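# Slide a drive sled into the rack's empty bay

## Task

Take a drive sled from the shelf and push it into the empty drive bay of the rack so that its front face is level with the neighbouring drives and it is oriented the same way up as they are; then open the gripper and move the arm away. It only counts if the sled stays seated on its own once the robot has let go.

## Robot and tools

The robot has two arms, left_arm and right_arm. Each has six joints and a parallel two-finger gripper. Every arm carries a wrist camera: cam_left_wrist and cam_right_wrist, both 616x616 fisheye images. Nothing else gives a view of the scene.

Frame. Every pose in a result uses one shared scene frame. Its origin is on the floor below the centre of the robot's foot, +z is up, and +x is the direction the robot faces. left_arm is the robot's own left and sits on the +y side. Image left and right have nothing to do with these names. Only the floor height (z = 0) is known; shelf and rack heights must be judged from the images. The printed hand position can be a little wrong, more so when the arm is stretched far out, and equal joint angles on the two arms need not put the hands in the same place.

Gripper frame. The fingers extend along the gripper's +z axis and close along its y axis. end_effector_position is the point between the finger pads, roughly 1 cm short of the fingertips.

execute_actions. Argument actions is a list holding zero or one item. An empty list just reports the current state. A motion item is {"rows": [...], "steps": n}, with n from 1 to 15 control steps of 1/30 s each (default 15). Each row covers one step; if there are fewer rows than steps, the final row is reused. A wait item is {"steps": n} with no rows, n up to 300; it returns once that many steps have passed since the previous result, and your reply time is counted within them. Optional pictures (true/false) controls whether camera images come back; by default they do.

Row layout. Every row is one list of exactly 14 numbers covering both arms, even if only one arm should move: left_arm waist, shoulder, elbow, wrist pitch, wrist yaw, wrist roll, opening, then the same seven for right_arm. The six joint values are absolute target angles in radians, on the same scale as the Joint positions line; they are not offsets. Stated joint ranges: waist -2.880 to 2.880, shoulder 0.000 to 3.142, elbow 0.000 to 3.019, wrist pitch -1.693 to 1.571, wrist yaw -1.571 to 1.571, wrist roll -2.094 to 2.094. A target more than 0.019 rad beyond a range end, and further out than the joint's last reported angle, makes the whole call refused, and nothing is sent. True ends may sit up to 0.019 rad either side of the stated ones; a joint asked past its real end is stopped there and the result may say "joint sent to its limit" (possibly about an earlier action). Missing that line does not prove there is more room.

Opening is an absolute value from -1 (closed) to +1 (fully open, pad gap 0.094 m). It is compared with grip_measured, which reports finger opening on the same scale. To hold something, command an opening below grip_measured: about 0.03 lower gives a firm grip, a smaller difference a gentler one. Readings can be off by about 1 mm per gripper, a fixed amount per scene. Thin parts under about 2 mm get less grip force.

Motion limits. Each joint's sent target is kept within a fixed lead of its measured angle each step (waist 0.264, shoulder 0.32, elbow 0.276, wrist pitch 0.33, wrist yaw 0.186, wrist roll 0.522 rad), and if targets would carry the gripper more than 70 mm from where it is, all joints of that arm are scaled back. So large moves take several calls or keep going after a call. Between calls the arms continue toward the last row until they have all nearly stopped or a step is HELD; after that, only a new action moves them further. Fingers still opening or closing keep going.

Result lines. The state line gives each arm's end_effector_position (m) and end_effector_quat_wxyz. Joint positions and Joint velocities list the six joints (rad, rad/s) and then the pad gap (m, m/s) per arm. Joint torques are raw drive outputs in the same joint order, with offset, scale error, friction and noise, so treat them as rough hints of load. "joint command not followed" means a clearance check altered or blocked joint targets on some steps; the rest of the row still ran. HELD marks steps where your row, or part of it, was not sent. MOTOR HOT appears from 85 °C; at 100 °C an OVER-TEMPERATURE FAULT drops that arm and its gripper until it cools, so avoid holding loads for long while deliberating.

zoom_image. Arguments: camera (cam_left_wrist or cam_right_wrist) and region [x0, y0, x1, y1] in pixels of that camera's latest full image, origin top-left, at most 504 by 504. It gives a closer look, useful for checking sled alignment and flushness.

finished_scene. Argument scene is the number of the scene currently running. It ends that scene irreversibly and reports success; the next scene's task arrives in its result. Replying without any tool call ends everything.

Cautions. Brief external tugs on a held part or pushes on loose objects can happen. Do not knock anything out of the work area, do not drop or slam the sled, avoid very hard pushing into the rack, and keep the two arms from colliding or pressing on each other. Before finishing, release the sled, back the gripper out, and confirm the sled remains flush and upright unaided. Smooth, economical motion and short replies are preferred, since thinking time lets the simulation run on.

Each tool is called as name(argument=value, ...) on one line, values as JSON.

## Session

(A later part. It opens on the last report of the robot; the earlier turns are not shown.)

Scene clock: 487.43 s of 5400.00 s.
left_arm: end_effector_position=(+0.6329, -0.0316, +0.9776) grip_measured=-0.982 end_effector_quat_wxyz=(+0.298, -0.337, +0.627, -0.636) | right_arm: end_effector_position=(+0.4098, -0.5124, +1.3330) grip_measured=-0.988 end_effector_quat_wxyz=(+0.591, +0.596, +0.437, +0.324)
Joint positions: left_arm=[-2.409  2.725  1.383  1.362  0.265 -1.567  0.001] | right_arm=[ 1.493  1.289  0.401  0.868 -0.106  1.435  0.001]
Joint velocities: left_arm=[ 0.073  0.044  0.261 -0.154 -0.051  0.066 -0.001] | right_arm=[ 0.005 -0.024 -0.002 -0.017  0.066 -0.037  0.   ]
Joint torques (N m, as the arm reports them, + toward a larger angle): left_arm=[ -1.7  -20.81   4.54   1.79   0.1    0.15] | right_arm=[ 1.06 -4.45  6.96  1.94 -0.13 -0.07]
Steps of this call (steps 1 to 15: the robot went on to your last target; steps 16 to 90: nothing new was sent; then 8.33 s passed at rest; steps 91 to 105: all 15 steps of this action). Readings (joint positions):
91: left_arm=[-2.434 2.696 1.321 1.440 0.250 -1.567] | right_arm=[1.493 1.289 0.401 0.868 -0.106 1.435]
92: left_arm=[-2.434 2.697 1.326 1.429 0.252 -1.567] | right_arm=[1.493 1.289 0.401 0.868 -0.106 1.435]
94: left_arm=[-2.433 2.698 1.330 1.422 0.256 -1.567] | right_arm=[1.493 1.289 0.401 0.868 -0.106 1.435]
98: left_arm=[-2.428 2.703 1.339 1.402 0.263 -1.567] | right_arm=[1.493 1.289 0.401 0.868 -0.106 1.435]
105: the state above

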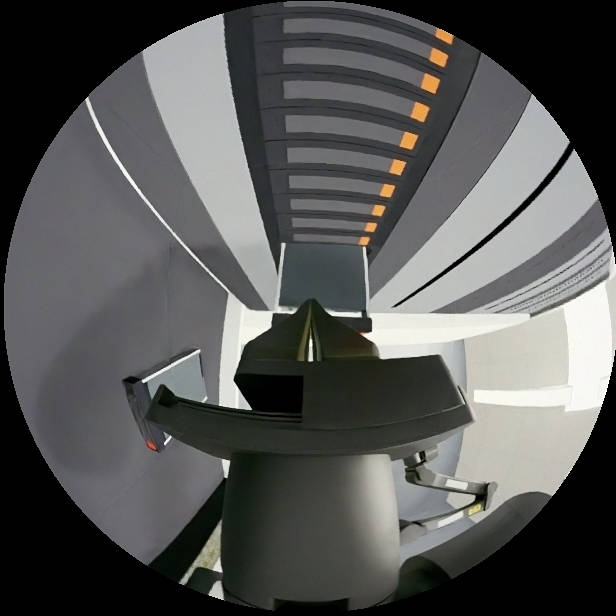

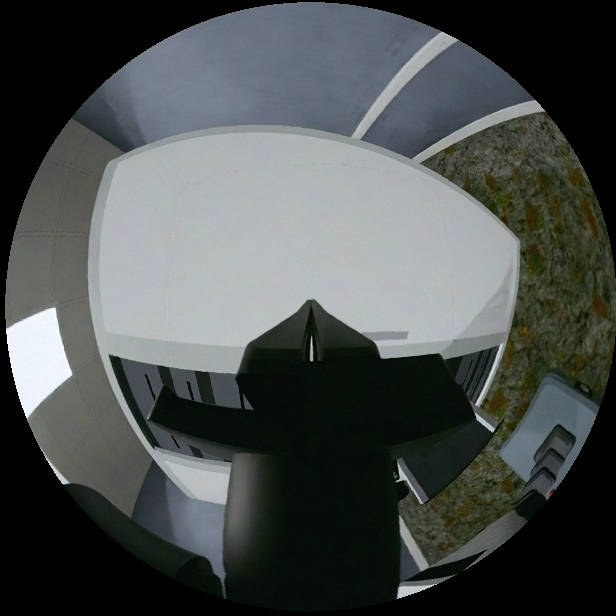

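execute_actions(actions=[{"rows":[[-2.41,2.69,1.2,1.5,0.25,-1.56,-1,1.5,1.3,0.4,0.87,-0.109,1.435,-1]],"steps":15}], pictures=false)

execute_actions(actions=[{"rows":[[-2.45,2.69,1.2,1.5,0.05,-1.56,-1,1.5,1.3,0.4,0.87,-0.109,1.435,-1],[-2.45,2.69,1.2,1.5,0.05,-1.56,-1,1.5,1.3,0.4,0.87,-0.109,1.435,-1],[-2.45,2.69,1.2,1.5,0.05,-1.56,-1,1.5,1.3,0.4,0.87,-0.109,1.435,-1],[-2.5,2.69,1.2,1.5,-0.2,-1.56,-1,1.5,1.3,0.4,0.87,-0.109,1.435,-1],[-2.5,2.69,1.2,1.5,-0.2,-1.56,-1,1.5,1.3,0.4,0.87,-0.109,1.435,-1],[-2.5,2.69,1.2,1.5,-0.2,-1.56,-1,1.5,1.3,0.4,0.87,-0.109,1.435,-1],[-2.59,2.69,1.2,1.5,-0.477,-1.56,-1,1.5,1.3,0.4,0.87,-0.109,1.435,-1]],"steps":15}])

Scene clock: 509.17 s of 5400.00 s.
left_arm: end_effector_position=(+0.5717, -0.0040, +0.9658) grip_measured=-0.982 end_effector_quat_wxyz=(+0.289, -0.354, +0.639, -0.618) | right_arm: end_effector_position=(+0.4098, -0.5124, +1.3330) grip_measured=-0.988 end_effector_quat_wxyz=(+0.591, +0.596, +0.437, +0.324)
Joint positions: left_arm=[-2.406  2.703  1.19   1.477  0.253 -1.567  0.001] | right_arm=[ 1.493  1.289  0.401  0.868 -0.106  1.435  0.001]
Joint velocities: left_arm=[-0.015  0.005  0.002 -0.002 -0.051  0.051 -0.001] | right_arm=[-0.015 -0.005 -0.002 -0.032 -0.11  -0.007  0.001]
Joint torques (N m, as the arm reports them, + toward a larger angle): left_arm=[ -1.67 -19.05   2.15   3.24  -0.15   0.14] | right_arm=[ 1.2  -4.51  6.91  1.94 -0.12 -0.07]
Steps of this call (steps 1 to 30: the robot went on to your last target; steps 31 to 90: nothing new was sent; then 18.23 s passed at rest; steps 91 to 105: all 15 steps of this action). Readings (joint positions):
91: left_arm=[-2.406 2.722 1.383 1.378 0.257 -1.567] | right_arm=[1.493 1.289 0.401 0.868 -0.106 1.435]
92: left_arm=[-2.406 2.706 1.331 1.416 0.254 -1.567] | right_arm=[1.493 1.289 0.401 0.868 -0.106 1.435]
94: left_arm=[-2.406 2.686 1.233 1.463 0.254 -1.567] | right_arm=[1.493 1.289 0.401 0.868 -0.106 1.435]
98: left_arm=[-2.406 2.702 1.190 1.475 0.253 -1.567] | right_arm=[1.493 1.289 0.401 0.868 -0.106 1.435]
105: the state above

Scene clock: 509.67 s of 5400.00 s.
left_arm: end_effector_position=(+0.5555, -0.0156, +0.9681) grip_measured=-0.982 end_effector_quat_wxyz=(+0.443, -0.497, +0.546, -0.508) | right_arm: end_effector_position=(+0.4098, -0.5124, +1.3330) grip_measured=-0.988 end_effector_quat_wxyz=(+0.591, +0.596, +0.437, +0.324)
Joint positions: left_arm=[-2.619  2.703  1.191  1.478 -0.471 -1.567  0.001] | right_arm=[ 1.493  1.289  0.401  0.868 -0.106  1.435  0.001]
Joint velocities: left_arm=[-0.054 -0.024 -0.002  0.002  0.051 -0.037  0.001] | right_arm=[ 0.005 -0.015 -0.007  0.002  0.037 -0.022  0.   ]
Joint torques (N m, as the arm reports them, + toward a larger angle): left_arm=[  1.69 -18.95   2.29   3.07  -0.29   0.15] | right_arm=[ 1.1  -4.5   6.92  1.97 -0.13 -0.07]
Steps of this call (steps 1 to 15: all 15 steps of this action). Readings (joint positions):
1: left_arm=[-2.412 2.703 1.190 1.477 0.158 -1.567] | right_arm=[1.493 1.289 0.401 0.868 -0.106 1.435]
2: left_arm=[-2.416 2.703 1.190 1.477 0.093 -1.567] | right_arm=[1.493 1.289 0.401 0.868 -0.106 1.435]
4: left_arm=[-2.433 2.703 1.190 1.477 -0.030 -1.567] | right_arm=[1.493 1.289 0.401 0.868 -0.106 1.435]
8: left_arm=[-2.502 2.703 1.191 1.478 -0.378 -1.567] | right_arm=[1.493 1.289 0.401 0.868 -0.106 1.435]
15: the state above

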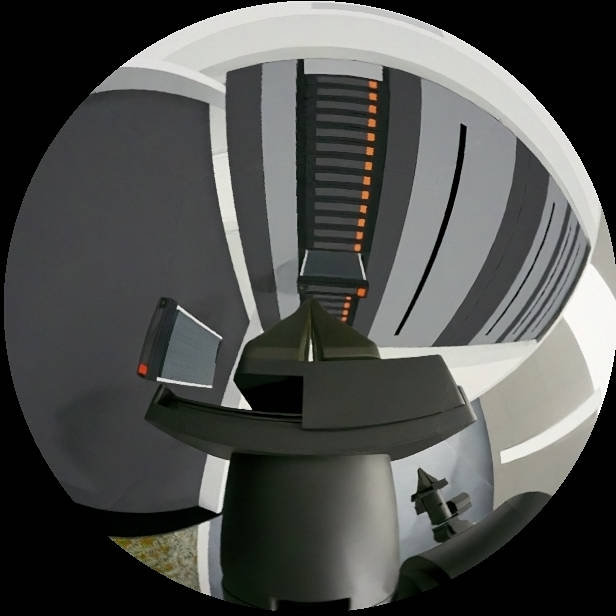

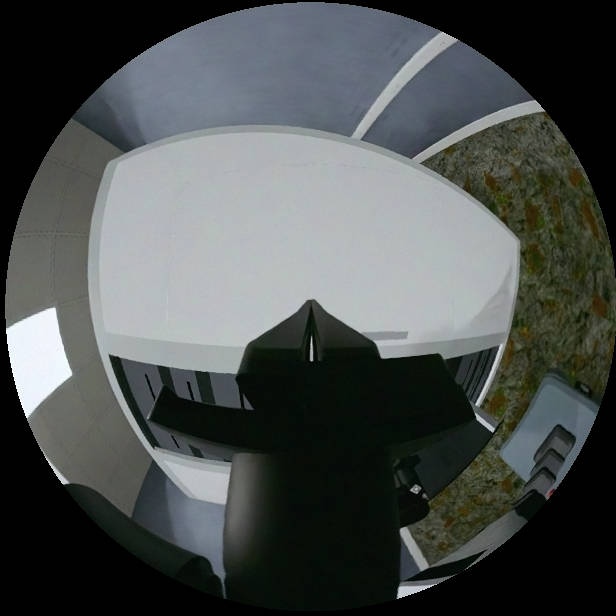

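execute_actions(actions=[{"rows":[[-2.588,2.69,1.335,1.40,-0.47,-1.56,-1,1.5,1.3,0.4,0.87,-0.109,1.435,-1]],"steps":15}])

Scene clock: 515.63 s of 5400.00 s.
left_arm: end_effector_position=(+0.6112, -0.0288, +0.9944) grip_measured=-0.982 end_effector_quat_wxyz=(+0.459, -0.497, +0.513, -0.529) | right_arm: end_effector_position=(+0.4098, -0.5124, +1.3330) grip_measured=-0.988 end_effector_quat_wxyz=(+0.591, +0.596, +0.437, +0.324)
Joint positions: left_arm=[-2.594  2.694  1.33   1.411 -0.472 -1.567  0.001] | right_arm=[ 1.493  1.289  0.401  0.868 -0.106  1.435  0.001]
Joint velocities: left_arm=[-0.015 -0.005 -0.007  0.002  0.022 -0.022  0.001] | right_arm=[-0.015 -0.005 -0.012  0.007 -0.051  0.022  0.   ]
Joint torques (N m, as the arm reports them, + toward a larger angle): left_arm=[ -0.64 -20.1    3.02   1.44   0.1    0.14] | right_arm=[ 1.26 -4.48  6.9   1.96 -0.13 -0.07]
Steps of this call (steps 1 to 30: the robot went on to your last target; steps 31 to 90: nothing new was sent; then 2.47 s passed at rest; steps 91 to 105: all 15 steps of this action). Readings (joint positions):
91: left_arm=[-2.594 2.704 1.203 1.465 -0.475 -1.567] | right_arm=[1.493 1.289 0.401 0.868 -0.106 1.435]
92: left_arm=[-2.594 2.709 1.228 1.443 -0.475 -1.567] | right_arm=[1.493 1.289 0.401 0.868 -0.106 1.435]
94: left_arm=[-2.594 2.713 1.286 1.418 -0.473 -1.567] | right_arm=[1.493 1.289 0.401 0.868 -0.106 1.435]
98: left_arm=[-2.594 2.699 1.330 1.412 -0.472 -1.567] | right_arm=[1.493 1.289 0.401 0.868 -0.106 1.435]
105: the state above

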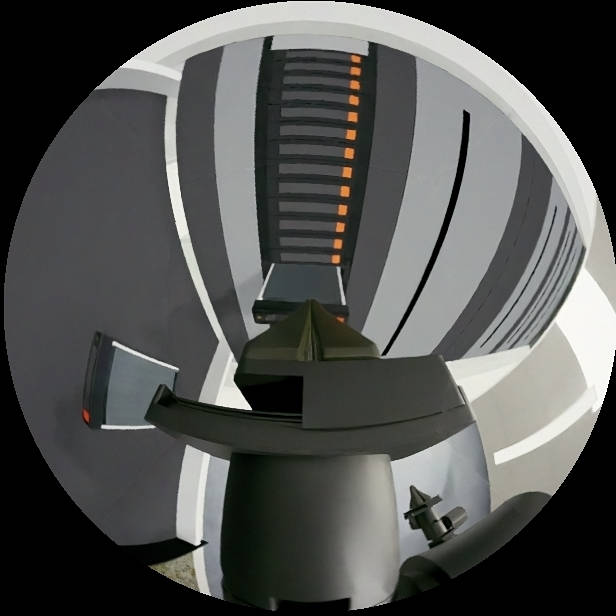

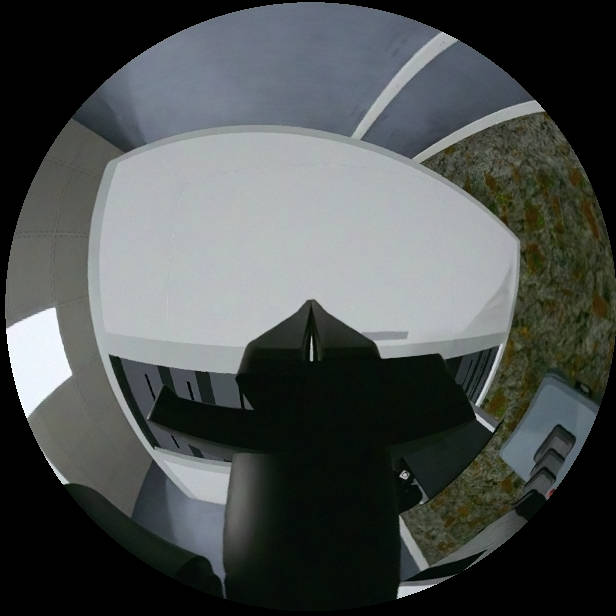

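execute_actions(actions=[{"rows":[[-2.615,2.70,1.305,1.40,-0.485,-1.56,-1,1.5,1.3,0.4,0.87,-0.109,1.435,-1]],"steps":15}])

Scene clock: 519.93 s of 5400.00 s.
left_arm: end_effector_position=(+0.5992, -0.0309, +0.9867) grip_measured=-0.982 end_effector_quat_wxyz=(+0.456, -0.499, +0.522, -0.521) | right_arm: end_effector_position=(+0.4098, -0.5124, +1.3330) grip_measured=-0.988 end_effector_quat_wxyz=(+0.591, +0.596, +0.437, +0.324)
Joint positions: left_arm=[-2.607  2.696  1.307  1.411 -0.482 -1.567  0.001] | right_arm=[ 1.493  1.289  0.401  0.868 -0.106  1.435  0.001]
Joint velocities: left_arm=[ 0.005 -0.005 -0.002  0.002 -0.007  0.066 -0.   ] | right_arm=[-0.015 -0.005 -0.002 -0.012 -0.022  0.007  0.001]
Joint torques (N m, as the arm reports them, + toward a larger angle): left_arm=[ -1.95 -19.04   2.31   1.47  -0.14   0.14] | right_arm=[ 1.05 -4.32  6.9   1.98 -0.13 -0.08]
Steps of this call (steps 1 to 15: the robot went on to your last target; steps 16 to 90: nothing new was sent; then 0.80 s passed at rest; steps 91 to 105: all 15 steps of this action). Readings (joint positions):
91: left_arm=[-2.594 2.694 1.327 1.411 -0.477 -1.567] | right_arm=[1.493 1.289 0.401 0.868 -0.106 1.435]
92: left_arm=[-2.595 2.694 1.323 1.411 -0.480 -1.567] | right_arm=[1.493 1.289 0.401 0.868 -0.106 1.435]
94: left_arm=[-2.599 2.694 1.313 1.411 -0.482 -1.567] | right_arm=[1.493 1.289 0.401 0.868 -0.106 1.435]
98: left_arm=[-2.605 2.696 1.307 1.411 -0.482 -1.567] | right_arm=[1.493 1.289 0.401 0.868 -0.106 1.435]
105: the state above

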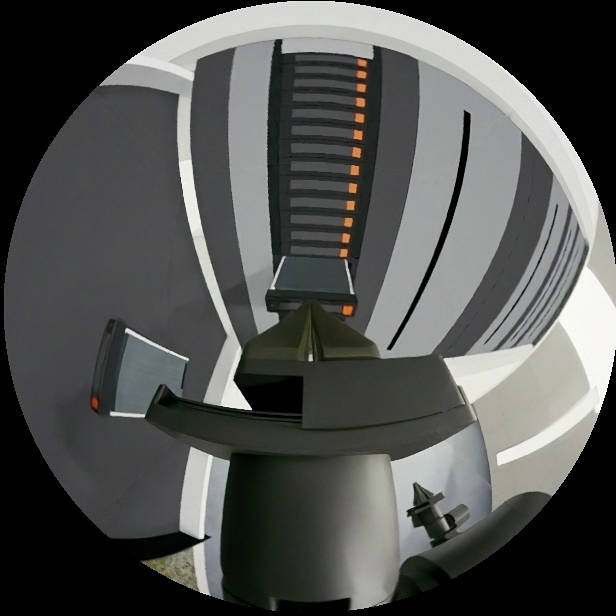

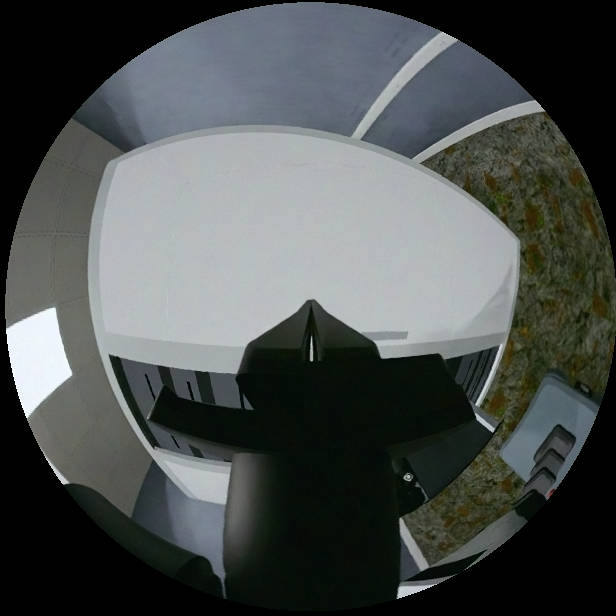

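execute_actions(actions=[{"rows":[[-2.607,2.70,1.36,1.39,-0.482,-1.56,-1,1.5,1.3,0.4,0.87,-0.109,1.435,-1],[-2.607,2.70,1.36,1.39,-0.482,-1.56,-1,1.5,1.3,0.4,0.87,-0.109,1.435,-1],[-2.607,2.70,1.36,1.39,-0.482,-1.56,-1,1.5,1.3,0.4,0.87,-0.109,1.435,-1],[-2.607,2.70,1.36,1.39,-0.482,-1.56,-1,1.5,1.3,0.4,0.87,-0.109,1.435,-1],[-2.607,2.70,1.36,1.39,-0.482,-1.56,-1,1.5,1.3,0.4,0.87,-0.109,1.435,-1],[-2.607,2.70,1.36,1.39,-0.482,-1.56,-1,1.5,1.3,0.4,0.87,-0.109,1.435,-1],[-2.607,2.70,1.36,1.39,-0.482,-1.56,-1,1.5,1.3,0.4,0.87,-0.109,1.435,-1],[-2.592,2.708,1.39,1.365,-0.472,-1.56,-1,1.5,1.3,0.4,0.87,-0.109,1.435,-1]],"steps":15}])

Scene clock: 528.07 s of 5400.00 s.
left_arm: end_effector_position=(+0.6174, -0.0403, +0.9922) grip_measured=-0.982 end_effector_quat_wxyz=(+0.457, -0.496, +0.516, -0.528) | right_arm: end_effector_position=(+0.4098, -0.5124, +1.3330) grip_measured=-0.988 end_effector_quat_wxyz=(+0.591, +0.596, +0.437, +0.324)
Joint positions: left_arm=[-2.603  2.701  1.364  1.377 -0.475 -1.567  0.001] | right_arm=[ 1.493  1.289  0.401  0.868 -0.106  1.435  0.001]
Joint velocities: left_arm=[ 0.015 -0.005  0.002 -0.002 -0.051  0.066 -0.   ] | right_arm=[-0.024 -0.015 -0.012 -0.022 -0.007  0.022  0.001]
Joint torques (N m, as the arm reports them, + toward a larger angle): left_arm=[ -0.29 -19.78   4.36   1.44   0.16   0.15] | right_arm=[ 1.03 -4.48  6.88  1.93 -0.13 -0.06]
Steps of this call (steps 1 to 15: the robot went on to your last target; steps 16 to 90: nothing new was sent; then 4.63 s passed at rest; steps 91 to 105: all 15 steps of this action). Readings (joint positions):
91: left_arm=[-2.607 2.696 1.310 1.409 -0.482 -1.567] | right_arm=[1.493 1.289 0.401 0.868 -0.106 1.435]
92: left_arm=[-2.607 2.698 1.315 1.405 -0.482 -1.567] | right_arm=[1.493 1.289 0.401 0.868 -0.106 1.435]
94: left_arm=[-2.607 2.698 1.328 1.402 -0.482 -1.567] | right_arm=[1.493 1.289 0.401 0.868 -0.106 1.435]
98: left_arm=[-2.607 2.698 1.342 1.397 -0.479 -1.567] | right_arm=[1.493 1.289 0.401 0.868 -0.106 1.435]
105: the state above

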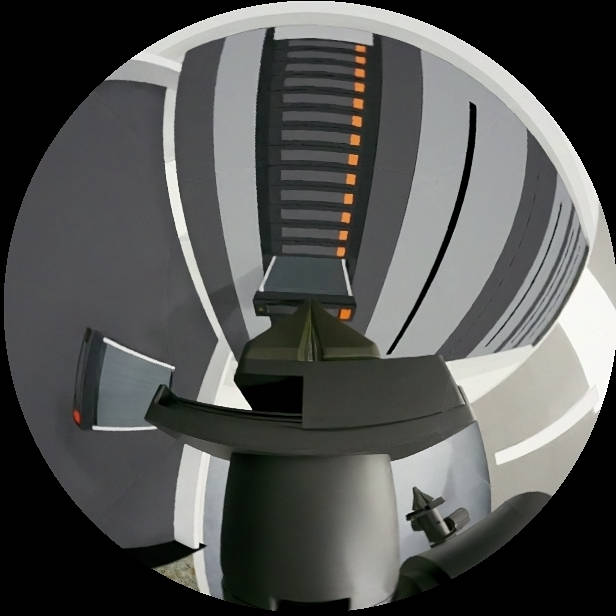

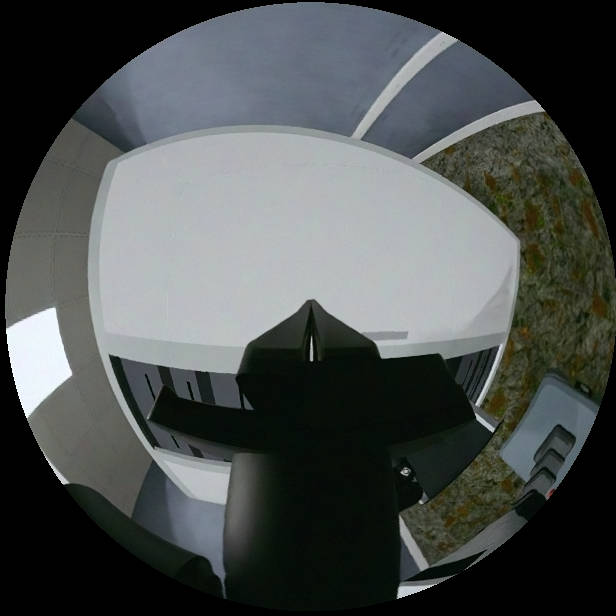

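Tip is on the front face. Pushing along the bay axis.

execute_actions(actions=[{"rows":[[-2.588,2.712,1.415,1.35,-0.468,-1.56,-1,1.5,1.3,0.4,0.87,-0.109,1.435,-1],[-2.588,2.712,1.415,1.35,-0.468,-1.56,-1,1.5,1.3,0.4,0.87,-0.109,1.435,-1],[-2.588,2.712,1.415,1.35,-0.468,-1.56,-1,1.5,1.3,0.4,0.87,-0.109,1.435,-1],[-2.588,2.712,1.415,1.35,-0.468,-1.56,-1,1.5,1.3,0.4,0.87,-0.109,1.435,-1],[-2.588,2.712,1.415,1.35,-0.468,-1.56,-1,1.5,1.3,0.4,0.87,-0.109,1.435,-1],[-2.581,2.717,1.44,1.33,-0.461,-1.56,-1,1.5,1.3,0.4,0.87,-0.109,1.435,-1],[-2.581,2.717,1.44,1.33,-0.461,-1.56,-1,1.5,1.3,0.4,0.87,-0.109,1.435,-1],[-2.581,2.717,1.44,1.33,-0.461,-1.56,-1,1.5,1.3,0.4,0.87,-0.109,1.435,-1],[-2.581,2.717,1.44,1.33,-0.461,-1.56,-1,1.5,1.3,0.4,0.87,-0.109,1.435,-1],[-2.581,2.717,1.44,1.33,-0.461,-1.56,-1,1.5,1.3,0.4,0.87,-0.109,1.435,-1],[-2.574,2.722,1.465,1.31,-0.454,-1.56,-1,1.5,1.3,0.4,0.87,-0.109,1.435,-1]],"steps":15}])

Scene clock: 538.63 s of 5400.00 s.
left_arm: end_effector_position=(+0.6221, -0.0455, +0.9796) grip_measured=-0.982 end_effector_quat_wxyz=(+0.450, -0.495, +0.529, -0.522) | right_arm: end_effector_position=(+0.4098, -0.5124, +1.3330) grip_measured=-0.988 end_effector_quat_wxyz=(+0.591, +0.596, +0.437, +0.324)
Joint positions: left_arm=[-2.602  2.72   1.395  1.337 -0.461 -1.567  0.001] | right_arm=[ 1.493  1.289  0.401  0.868 -0.106  1.435  0.001]
Joint velocities: left_arm=[ 0.005  0.044  0.056 -0.066  0.051 -0.007 -0.002] | right_arm=[-0.005 -0.015  0.002  0.012 -0.051 -0.037 -0.   ]
Joint torques (N m, as the arm reports them, + toward a larger angle): left_arm=[  0.96 -20.58   7.17   0.98   0.31   0.14] | right_arm=[ 1.   -4.35  6.99  1.93 -0.14 -0.06]
Steps of this call (steps 1 to 15: the robot went on to your last target; steps 16 to 90: nothing new was sent; then 7.07 s passed at rest; steps 91 to 105: all 15 steps of this action). Readings (joint positions):
91: left_arm=[-2.602 2.702 1.366 1.374 -0.474 -1.567] | right_arm=[1.493 1.289 0.401 0.868 -0.106 1.435]
92: left_arm=[-2.602 2.703 1.370 1.370 -0.472 -1.567] | right_arm=[1.493 1.289 0.401 0.868 -0.106 1.435]
94: left_arm=[-2.602 2.704 1.375 1.367 -0.472 -1.567] | right_arm=[1.493 1.289 0.401 0.868 -0.106 1.435]
98: left_arm=[-2.602 2.708 1.382 1.357 -0.469 -1.567] | right_arm=[1.493 1.289 0.401 0.868 -0.106 1.435]
105: the state above

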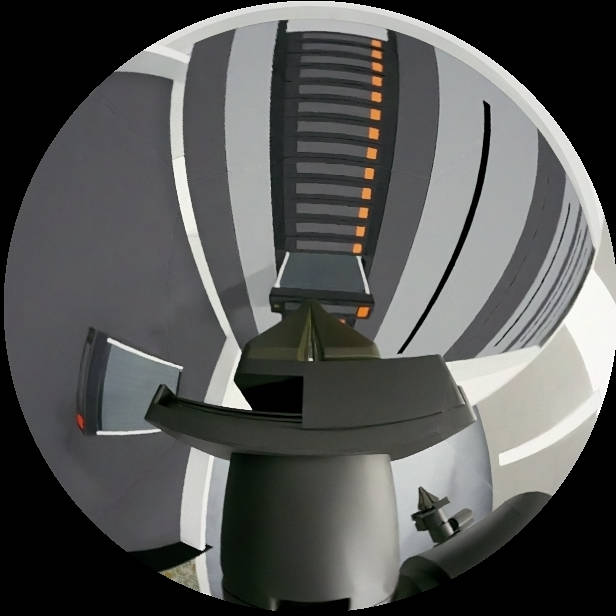

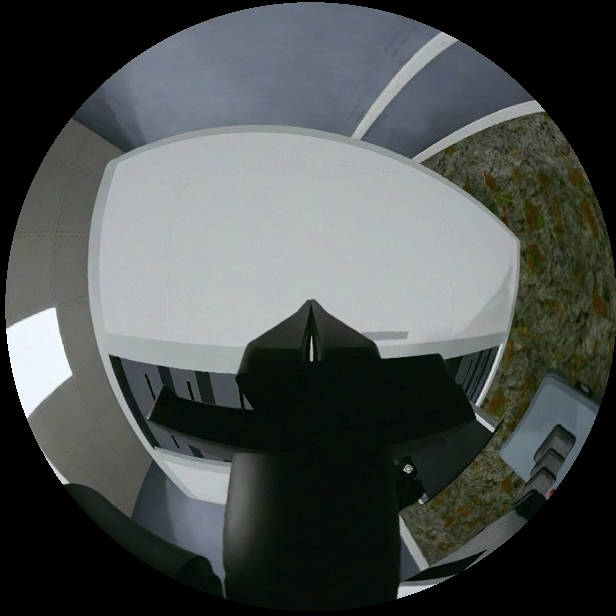

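execute_actions(actions=[{"rows":[[-2.575,2.70,1.43,1.35,-0.458,-1.56,-1,1.5,1.3,0.4,0.87,-0.109,1.435,-1],[-2.57,2.70,1.43,1.35,-0.458,-1.56,-1,1.5,1.3,0.4,0.87,-0.109,1.435,-1],[-2.565,2.70,1.43,1.35,-0.458,-1.56,-1,1.5,1.3,0.4,0.87,-0.109,1.435,-1],[-2.56,2.70,1.43,1.35,-0.455,-1.56,-1,1.5,1.3,0.4,0.87,-0.109,1.435,-1],[-2.555,2.70,1.43,1.35,-0.452,-1.56,-1,1.5,1.3,0.4,0.87,-0.109,1.435,-1]],"steps":15}])

Scene clock: 548.43 s of 5400.00 s.
left_arm: end_effector_position=(+0.6366, -0.0198, +0.9783) grip_measured=-0.982 end_effector_quat_wxyz=(+0.460, -0.504, +0.520, -0.514) | right_arm: end_effector_position=(+0.4098, -0.5124, +1.3330) grip_measured=-0.988 end_effector_quat_wxyz=(+0.591, +0.596, +0.437, +0.324)
Joint positions: left_arm=[-2.559  2.723  1.402  1.338 -0.453 -1.567  0.001] | right_arm=[ 1.493  1.289  0.401  0.868 -0.106  1.435  0.001]
Joint velocities: left_arm=[ 0.083 -0.015  0.007 -0.002 -0.007 -0.037  0.   ] | right_arm=[ 0.015 -0.005  0.007  0.007  0.037  0.037  0.001]
Joint torques (N m, as the arm reports them, + toward a larger angle): left_arm=[ -1.45 -22.57   4.74   2.57   0.06   0.15] | right_arm=[ 1.1  -4.5   6.9   1.96 -0.13 -0.07]
Steps of this call (steps 1 to 15: the robot went on to your last target; steps 16 to 90: nothing new was sent; then 6.30 s passed at rest; steps 91 to 105: all 15 steps of this action). Readings (joint positions):
91: left_arm=[-2.602 2.723 1.398 1.336 -0.460 -1.567] | right_arm=[1.493 1.289 0.401 0.868 -0.106 1.435]
92: left_arm=[-2.602 2.723 1.398 1.336 -0.460 -1.567] | right_arm=[1.493 1.289 0.401 0.868 -0.106 1.435]
94: left_arm=[-2.601 2.723 1.398 1.336 -0.459 -1.567] | right_arm=[1.493 1.289 0.401 0.868 -0.106 1.435]
98: left_arm=[-2.596 2.723 1.398 1.338 -0.455 -1.567] | right_arm=[1.493 1.289 0.401 0.868 -0.106 1.435]
105: the state above

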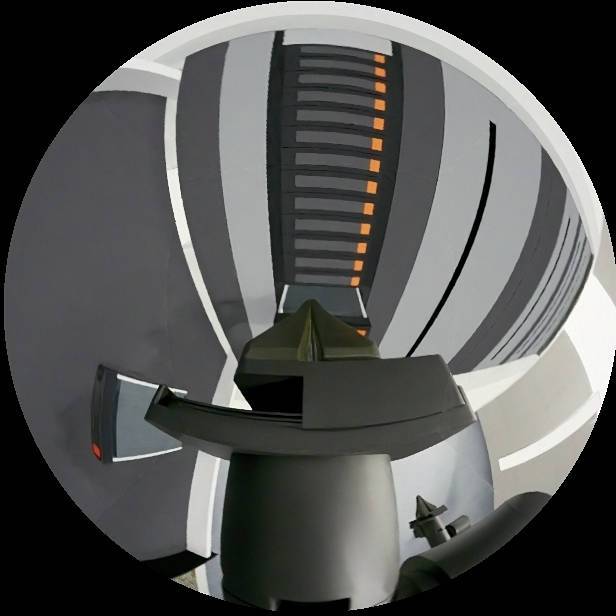

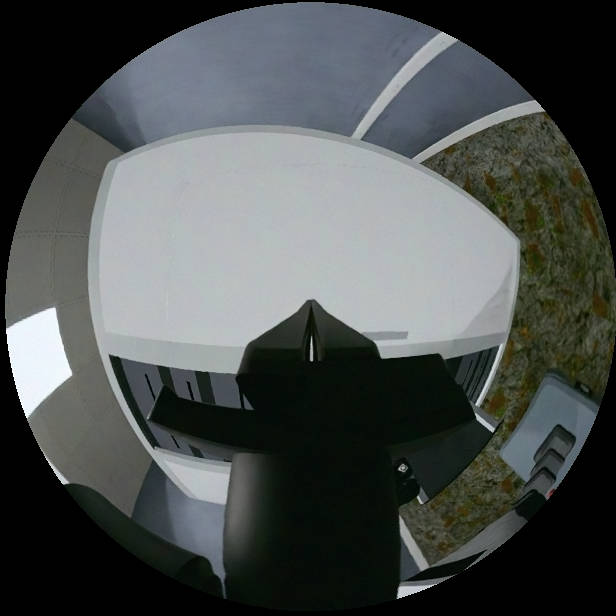

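execute_actions(actions=[{"rows":[[-2.56,2.69,1.25,1.45,-0.47,-1.56,-1,1.5,1.3,0.4,0.87,-0.109,1.435,-1]],"steps":15}], pictures=false)

execute_actions(actions=[{"rows":[[-2.628,2.69,1.25,1.45,-0.49,-1.56,1,1.5,1.3,0.4,0.87,-0.109,1.435,-1]],"steps":15}], pictures=false)

execute_actions(actions=[{"rows":[[-2.622,2.69,1.335,1.40,-0.485,-1.56,1,1.5,1.3,0.4,0.87,-0.109,1.435,-1]],"steps":15}])

Scene clock: 562.20 s of 5400.00 s.
left_arm: end_effector_position=(+0.5908, +0.0118, +0.9682) grip_measured=-0.982 end_effector_quat_wxyz=(+0.460, -0.513, +0.531, -0.494) | right_arm: end_effector_position=(+0.4098, -0.5124, +1.3330) grip_measured=-0.988 end_effector_quat_wxyz=(+0.591, +0.596, +0.437, +0.324)
Joint positions: left_arm=[-2.555  2.701  1.243  1.428 -0.468 -1.567  0.001] | right_arm=[ 1.493  1.289  0.401  0.868 -0.106  1.435  0.001]
Joint velocities: left_arm=[-0.005  0.005 -0.007  0.002 -0.007  0.007 -0.001] | right_arm=[-0.005 -0.005 -0.007 -0.007 -0.066 -0.022  0.001]
Joint torques (N m, as the arm reports them, + toward a larger angle): left_arm=[ -1.61 -20.04   2.44   3.04  -0.09   0.15] | right_arm=[ 0.93 -4.19  6.91  1.96 -0.13 -0.07]
Steps of this call (steps 1 to 15: the robot went on to your last target; steps 16 to 90: nothing new was sent; then 10.27 s passed at rest; steps 91 to 105: all 15 steps of this action). Readings (joint positions):
91: left_arm=[-2.555 2.720 1.384 1.354 -0.456 -1.567] | right_arm=[1.493 1.289 0.401 0.868 -0.106 1.435]
92: left_arm=[-2.555 2.708 1.346 1.382 -0.461 -1.567] | right_arm=[1.493 1.289 0.401 0.868 -0.106 1.435]
94: left_arm=[-2.555 2.694 1.274 1.417 -0.468 -1.567] | right_arm=[1.493 1.289 0.401 0.868 -0.106 1.435]
98: left_arm=[-2.555 2.701 1.243 1.425 -0.468 -1.567] | right_arm=[1.493 1.289 0.401 0.868 -0.106 1.435]
105: the state above

Scene clock: 562.70 s of 5400.00 s.
left_arm: end_effector_position=(+0.5677, -0.0343, +0.9712) grip_measured=+1.000 end_effector_quat_wxyz=(+0.444, -0.496, +0.545, -0.509) | right_arm: end_effector_position=(+0.4098, -0.5124, +1.3330) grip_measured=-0.988 end_effector_quat_wxyz=(+0.591, +0.596, +0.437, +0.324)
Joint positions: left_arm=[-2.637  2.701  1.243  1.428 -0.488 -1.567  0.094] | right_arm=[ 1.493  1.289  0.401  0.868 -0.106  1.435  0.001]
Joint velocities: left_arm=[ 0.015  0.005  0.007 -0.002 -0.022  0.022  0.   ] | right_arm=[-0.015 -0.015  0.002 -0.017  0.037 -0.022 -0.   ]
Joint torques (N m, as the arm reports them, + toward a larger angle): left_arm=[ -0.68 -19.88   2.39   3.06  -0.12   0.15] | right_arm=[ 1.11 -4.52  6.94  1.87 -0.12 -0.07]
Steps of this call (steps 1 to 15: all 15 steps of this action). Readings (joint positions):
1: left_arm=[-2.559 2.701 1.243 1.428 -0.480 -1.567] | right_arm=[1.493 1.289 0.401 0.868 -0.106 1.435]
2: left_arm=[-2.565 2.701 1.243 1.428 -0.486 -1.567] | right_arm=[1.493 1.289 0.401 0.868 -0.106 1.435]
4: left_arm=[-2.586 2.701 1.243 1.428 -0.488 -1.567] | right_arm=[1.493 1.289 0.401 0.868 -0.106 1.435]
8: left_arm=[-2.630 2.701 1.243 1.428 -0.488 -1.567] | right_arm=[1.493 1.289 0.401 0.868 -0.106 1.435]
15: the state above

Scene clock: 563.20 s of 5400.00 s.
left_arm: end_effector_position=(+0.5961, -0.0478, +0.9901) grip_measured=+1.000 end_effector_quat_wxyz=(+0.452, -0.493, +0.521, -0.530) | right_arm: end_effector_position=(+0.4098, -0.5124, +1.3330) grip_measured=-0.988 end_effector_quat_wxyz=(+0.591, +0.596, +0.437, +0.324)
Joint positions: left_arm=[-2.631  2.7    1.323  1.412 -0.488 -1.567  0.094] | right_arm=[ 1.493  1.289  0.401  0.868 -0.106  1.435  0.001]
Joint velocities: left_arm=[-0.005 -0.005 -0.022 -0.007  0.022  0.051  0.   ] | right_arm=[-0.005 -0.005 -0.007  0.017 -0.037 -0.007  0.   ]
Joint torques (N m, as the arm reports them, + toward a larger angle): left_arm=[ -0.66 -20.44   3.27   1.47   0.12   0.15] | right_arm=[ 1.09 -4.33  6.95  1.97 -0.12 -0.07]
Steps of this call (steps 1 to 15: all 15 steps of this action). Readings (joint positions):
1: left_arm=[-2.636 2.702 1.250 1.425 -0.488 -1.567] | right_arm=[1.493 1.289 0.401 0.868 -0.106 1.435]
2: left_arm=[-2.636 2.704 1.264 1.418 -0.488 -1.567] | right_arm=[1.493 1.289 0.401 0.868 -0.106 1.435]
4: left_arm=[-2.634 2.705 1.294 1.412 -0.488 -1.567] | right_arm=[1.493 1.289 0.401 0.868 -0.106 1.435]
8: left_arm=[-2.631 2.701 1.323 1.412 -0.488 -1.567] | right_arm=[1.493 1.289 0.401 0.868 -0.106 1.435]
15: the state above

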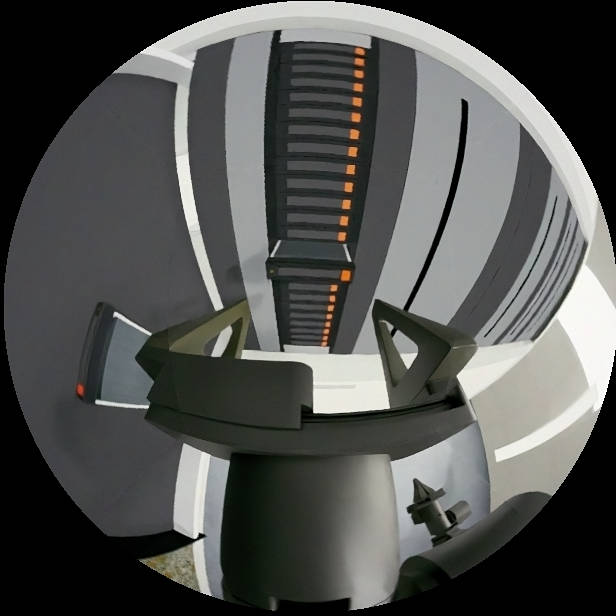

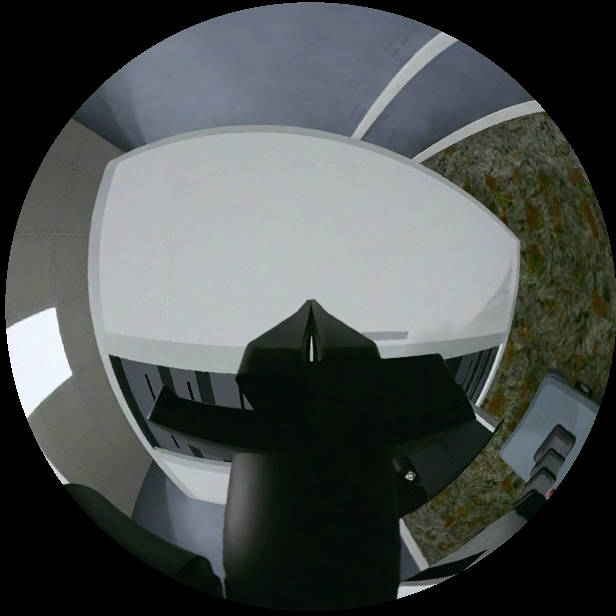

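execute_actions(actions=[{"rows":[[-2.61,2.71,1.39,1.36,-0.475,-1.56,1,1.5,1.3,0.4,0.87,-0.109,1.435,-1],[-2.61,2.71,1.39,1.36,-0.475,-1.56,1,1.5,1.3,0.4,0.87,-0.109,1.435,-1],[-2.61,2.71,1.39,1.36,-0.475,-1.56,1,1.5,1.3,0.4,0.87,-0.109,1.435,-1],[-2.61,2.71,1.39,1.36,-0.475,-1.56,1,1.5,1.3,0.4,0.87,-0.109,1.435,-1],[-2.595,2.72,1.455,1.32,-0.46,-1.56,1,1.5,1.3,0.4,0.87,-0.109,1.435,-1]],"steps":15}])

Scene clock: 574.47 s of 5400.00 s.
left_arm: end_effector_position=(+0.6385, -0.0514, +0.9948) grip_measured=+1.000 end_effector_quat_wxyz=(+0.456, -0.493, +0.513, -0.534) | right_arm: end_effector_position=(+0.4098, -0.5124, +1.3330) grip_measured=-0.988 end_effector_quat_wxyz=(+0.591, +0.596, +0.437, +0.324)
Joint positions: left_arm=[-2.598  2.716  1.438  1.332 -0.463 -1.567  0.094] | right_arm=[ 1.493  1.289  0.401  0.868 -0.106  1.435  0.001]
Joint velocities: left_arm=[ 0.005  0.005  0.002 -0.017 -0.022 -0.007  0.   ] | right_arm=[ 0.005 -0.005 -0.017  0.027  0.022  0.037  0.   ]
Joint torques (N m, as the arm reports them, + toward a larger angle): left_arm=[ -1.43 -20.31   4.43   1.51   0.15   0.15] | right_arm=[ 0.87 -4.33  6.88  1.93 -0.13 -0.07]
Steps of this call (steps 1 to 15: the robot went on to your last target; steps 16 to 90: nothing new was sent; then 7.77 s passed at rest; steps 91 to 105: all 15 steps of this action). Readings (joint positions):
91: left_arm=[-2.631 2.700 1.328 1.404 -0.484 -1.567] | right_arm=[1.493 1.289 0.401 0.868 -0.106 1.435]
92: left_arm=[-2.629 2.702 1.337 1.391 -0.480 -1.567] | right_arm=[1.493 1.289 0.401 0.868 -0.106 1.435]
94: left_arm=[-2.626 2.706 1.357 1.377 -0.478 -1.567] | right_arm=[1.493 1.289 0.401 0.868 -0.106 1.435]
98: left_arm=[-2.610 2.716 1.421 1.337 -0.463 -1.567] | right_arm=[1.493 1.289 0.401 0.868 -0.106 1.435]
105: the state above

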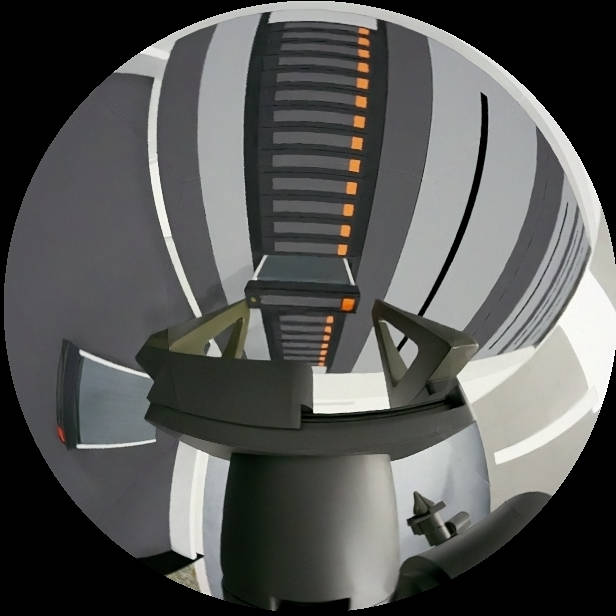

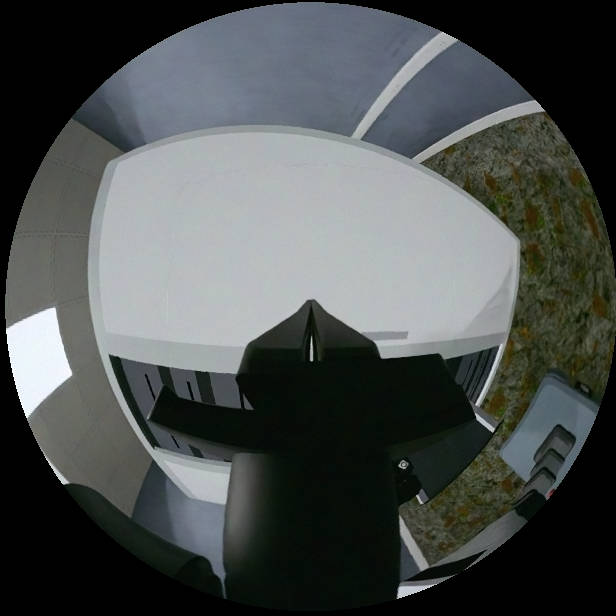

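execute_actions(actions=[{"rows":[[-2.595,2.732,1.455,1.32,-0.46,-1.56,1,1.5,1.3,0.4,0.87,-0.109,1.435,-1],[-2.595,2.732,1.455,1.32,-0.46,-1.56,1,1.5,1.3,0.4,0.87,-0.109,1.435,-1],[-2.595,2.732,1.455,1.32,-0.46,-1.56,1,1.5,1.3,0.4,0.87,-0.109,1.435,-1],[-2.595,2.732,1.455,1.32,-0.46,-1.56,1,1.5,1.3,0.4,0.87,-0.109,1.435,-1],[-2.595,2.732,1.455,1.32,-0.46,-1.56,1,1.5,1.3,0.4,0.87,-0.109,1.435,-1],[-2.595,2.732,1.455,1.32,-0.46,-1.56,1,1.5,1.3,0.4,0.87,-0.109,1.435,-1],[-2.595,2.732,1.455,1.32,-0.46,-1.56,1,1.5,1.3,0.4,0.87,-0.109,1.435,-1],[-2.578,2.742,1.51,1.29,-0.45,-1.56,1,1.5,1.3,0.4,0.87,-0.109,1.435,-1]],"steps":15}])

Scene clock: 585.17 s of 5400.00 s.
left_arm: end_effector_position=(+0.6503, -0.0511, +0.9873) grip_measured=+1.000 end_effector_quat_wxyz=(+0.456, -0.494, +0.515, -0.532) | right_arm: end_effector_position=(+0.4098, -0.5124, +1.3330) grip_measured=-0.988 end_effector_quat_wxyz=(+0.591, +0.596, +0.437, +0.324)
Joint positions: left_arm=[-2.587  2.737  1.482  1.302 -0.453 -1.567  0.094] | right_arm=[ 1.493  1.289  0.401  0.868 -0.106  1.435  0.001]
Joint velocities: left_arm=[ 0.034 -0.015 -0.012  0.007  0.022  0.007  0.   ] | right_arm=[-0.005 -0.015  0.017 -0.012 -0.051 -0.037  0.   ]
Joint torques (N m, as the arm reports them, + toward a larger angle): left_arm=[ -0.47 -20.97   5.12   1.5    0.15   0.15] | right_arm=[ 1.03 -4.08  6.97  1.98 -0.14 -0.07]
Steps of this call (steps 1 to 15: the robot went on to your last target; steps 16 to 90: nothing new was sent; then 7.20 s passed at rest; steps 91 to 105: all 15 steps of this action). Readings (joint positions):
91: left_arm=[-2.598 2.717 1.438 1.331 -0.463 -1.567] | right_arm=[1.493 1.289 0.401 0.868 -0.106 1.435]
92: left_arm=[-2.598 2.717 1.438 1.331 -0.463 -1.567] | right_arm=[1.493 1.289 0.401 0.868 -0.106 1.435]
94: left_arm=[-2.598 2.718 1.438 1.331 -0.463 -1.567] | right_arm=[1.493 1.289 0.401 0.868 -0.106 1.435]
98: left_arm=[-2.597 2.723 1.442 1.326 -0.459 -1.567] | right_arm=[1.493 1.289 0.401 0.868 -0.106 1.435]
105: the state above

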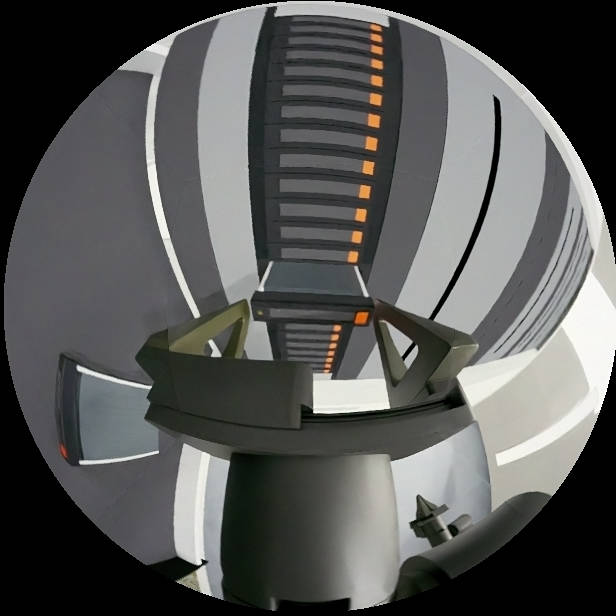

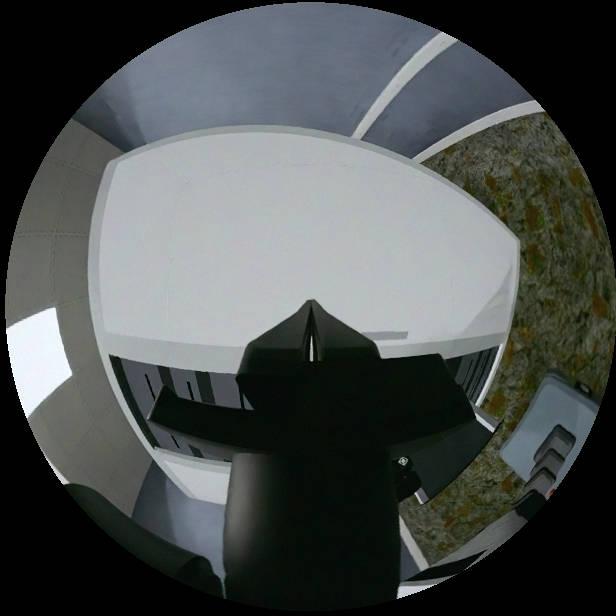

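execute_actions(actions=[{"rows":[[-2.59,2.742,1.54,1.265,-0.45,-1.56,1,1.5,1.3,0.4,0.87,-0.109,1.435,-1]],"steps":15}])

Scene clock: 592.50 s of 5400.00 s.
left_arm: end_effector_position=(+0.6599, -0.0550, +0.9900) grip_measured=+1.000 end_effector_quat_wxyz=(+0.457, -0.494, +0.514, -0.532) | right_arm: end_effector_position=(+0.4098, -0.5124, +1.3330) grip_measured=-0.988 end_effector_quat_wxyz=(+0.591, +0.596, +0.437, +0.324)
Joint positions: left_arm=[-2.585  2.739  1.512  1.276 -0.453 -1.567  0.094] | right_arm=[ 1.493  1.289  0.401  0.868 -0.106  1.435  0.001]
Joint velocities: left_arm=[ 0.005  0.005 -0.002  0.007  0.051  0.022  0.   ] | right_arm=[ 0.005 -0.015 -0.012 -0.007 -0.022  0.022  0.   ]
Joint torques (N m, as the arm reports them, + toward a larger angle): left_arm=[ -2.   -21.31   5.43   1.52   0.15   0.14] | right_arm=[ 1.11 -4.43  6.9   1.94 -0.13 -0.07]
Steps of this call (steps 1 to 15: the robot went on to your last target; steps 16 to 90: nothing new was sent; then 3.83 s passed at rest; steps 91 to 105: all 15 steps of this action). Readings (joint positions):
91: left_arm=[-2.585 2.737 1.485 1.296 -0.453 -1.567] | right_arm=[1.493 1.289 0.401 0.868 -0.106 1.435]
92: left_arm=[-2.585 2.738 1.490 1.288 -0.453 -1.567] | right_arm=[1.493 1.289 0.401 0.868 -0.106 1.435]
94: left_arm=[-2.585 2.739 1.502 1.280 -0.453 -1.567] | right_arm=[1.493 1.289 0.401 0.868 -0.106 1.435]
98: left_arm=[-2.585 2.739 1.512 1.277 -0.453 -1.567] | right_arm=[1.493 1.289 0.401 0.868 -0.106 1.435]
105: the state above

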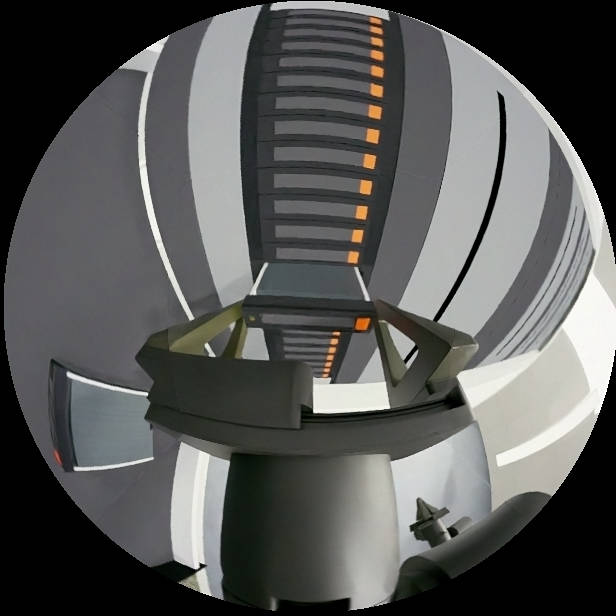

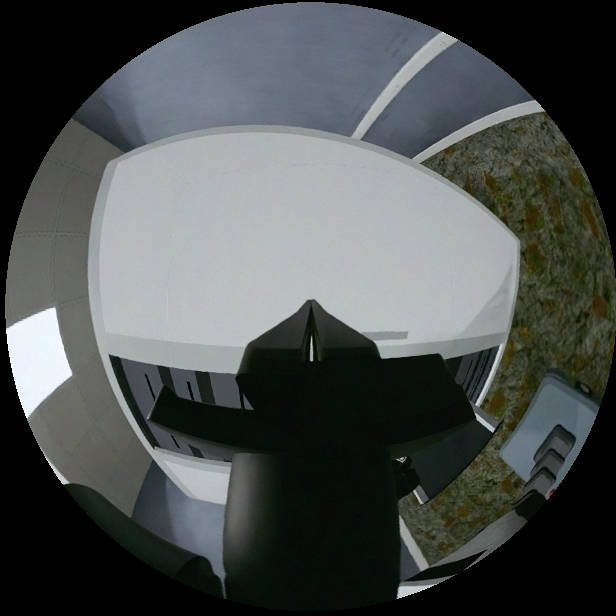

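Closing on the bezel end.

execute_actions(actions=[{"rows":[[-2.587,2.74,1.525,1.27,-0.453,-1.56,0.5,1.5,1.3,0.4,0.87,-0.109,1.435,-1]],"steps":15}])

Scene clock: 595.10 s of 5400.00 s.
left_arm: end_effector_position=(+0.6599, -0.0550, +0.9900) grip_measured=+0.625 end_effector_quat_wxyz=(+0.457, -0.494, +0.514, -0.532) | right_arm: end_effector_position=(+0.4098, -0.5124, +1.3330) grip_measured=-0.988 end_effector_quat_wxyz=(+0.591, +0.596, +0.437, +0.324)
Joint positions: left_arm=[-2.585  2.739  1.512  1.276 -0.453 -1.567  0.076] | right_arm=[ 1.493  1.289  0.401  0.868 -0.106  1.435  0.001]
Joint velocities: left_arm=[-0.005 -0.005  0.007 -0.012  0.022 -0.037 -0.002] | right_arm=[-0.015 -0.015 -0.017  0.017  0.022  0.037 -0.001]
Joint torques (N m, as the arm reports them, + toward a larger angle): left_arm=[ -1.64 -21.75   4.37   1.7    0.01   0.15] | right_arm=[ 1.11 -4.45  6.89  1.93 -0.12 -0.07]
Steps of this call (steps 1 to 15: the robot went on to your last target; steps 16 to 63: nothing new was sent; steps 64 to 78: all 15 steps of this action). Readings (joint positions):
64: left_arm=[-2.585 2.739 1.512 1.276 -0.453 -1.567] | right_arm=[1.493 1.289 0.401 0.868 -0.106 1.435]
65: left_arm=[-2.585 2.739 1.512 1.276 -0.453 -1.567] | right_arm=[1.493 1.289 0.401 0.868 -0.106 1.435]
67: left_arm=[-2.585 2.739 1.512 1.276 -0.453 -1.567] | right_arm=[1.493 1.289 0.401 0.868 -0.106 1.435]
71: left_arm=[-2.585 2.739 1.512 1.276 -0.453 -1.567] | right_arm=[1.493 1.289 0.401 0.868 -0.106 1.435]
78: the state above

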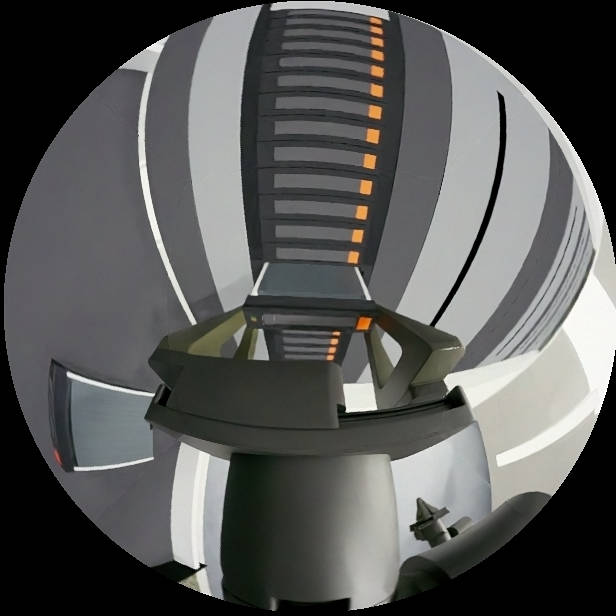

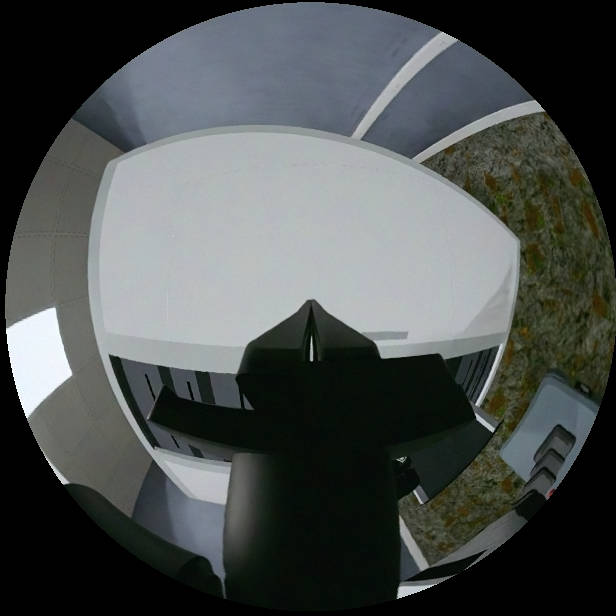

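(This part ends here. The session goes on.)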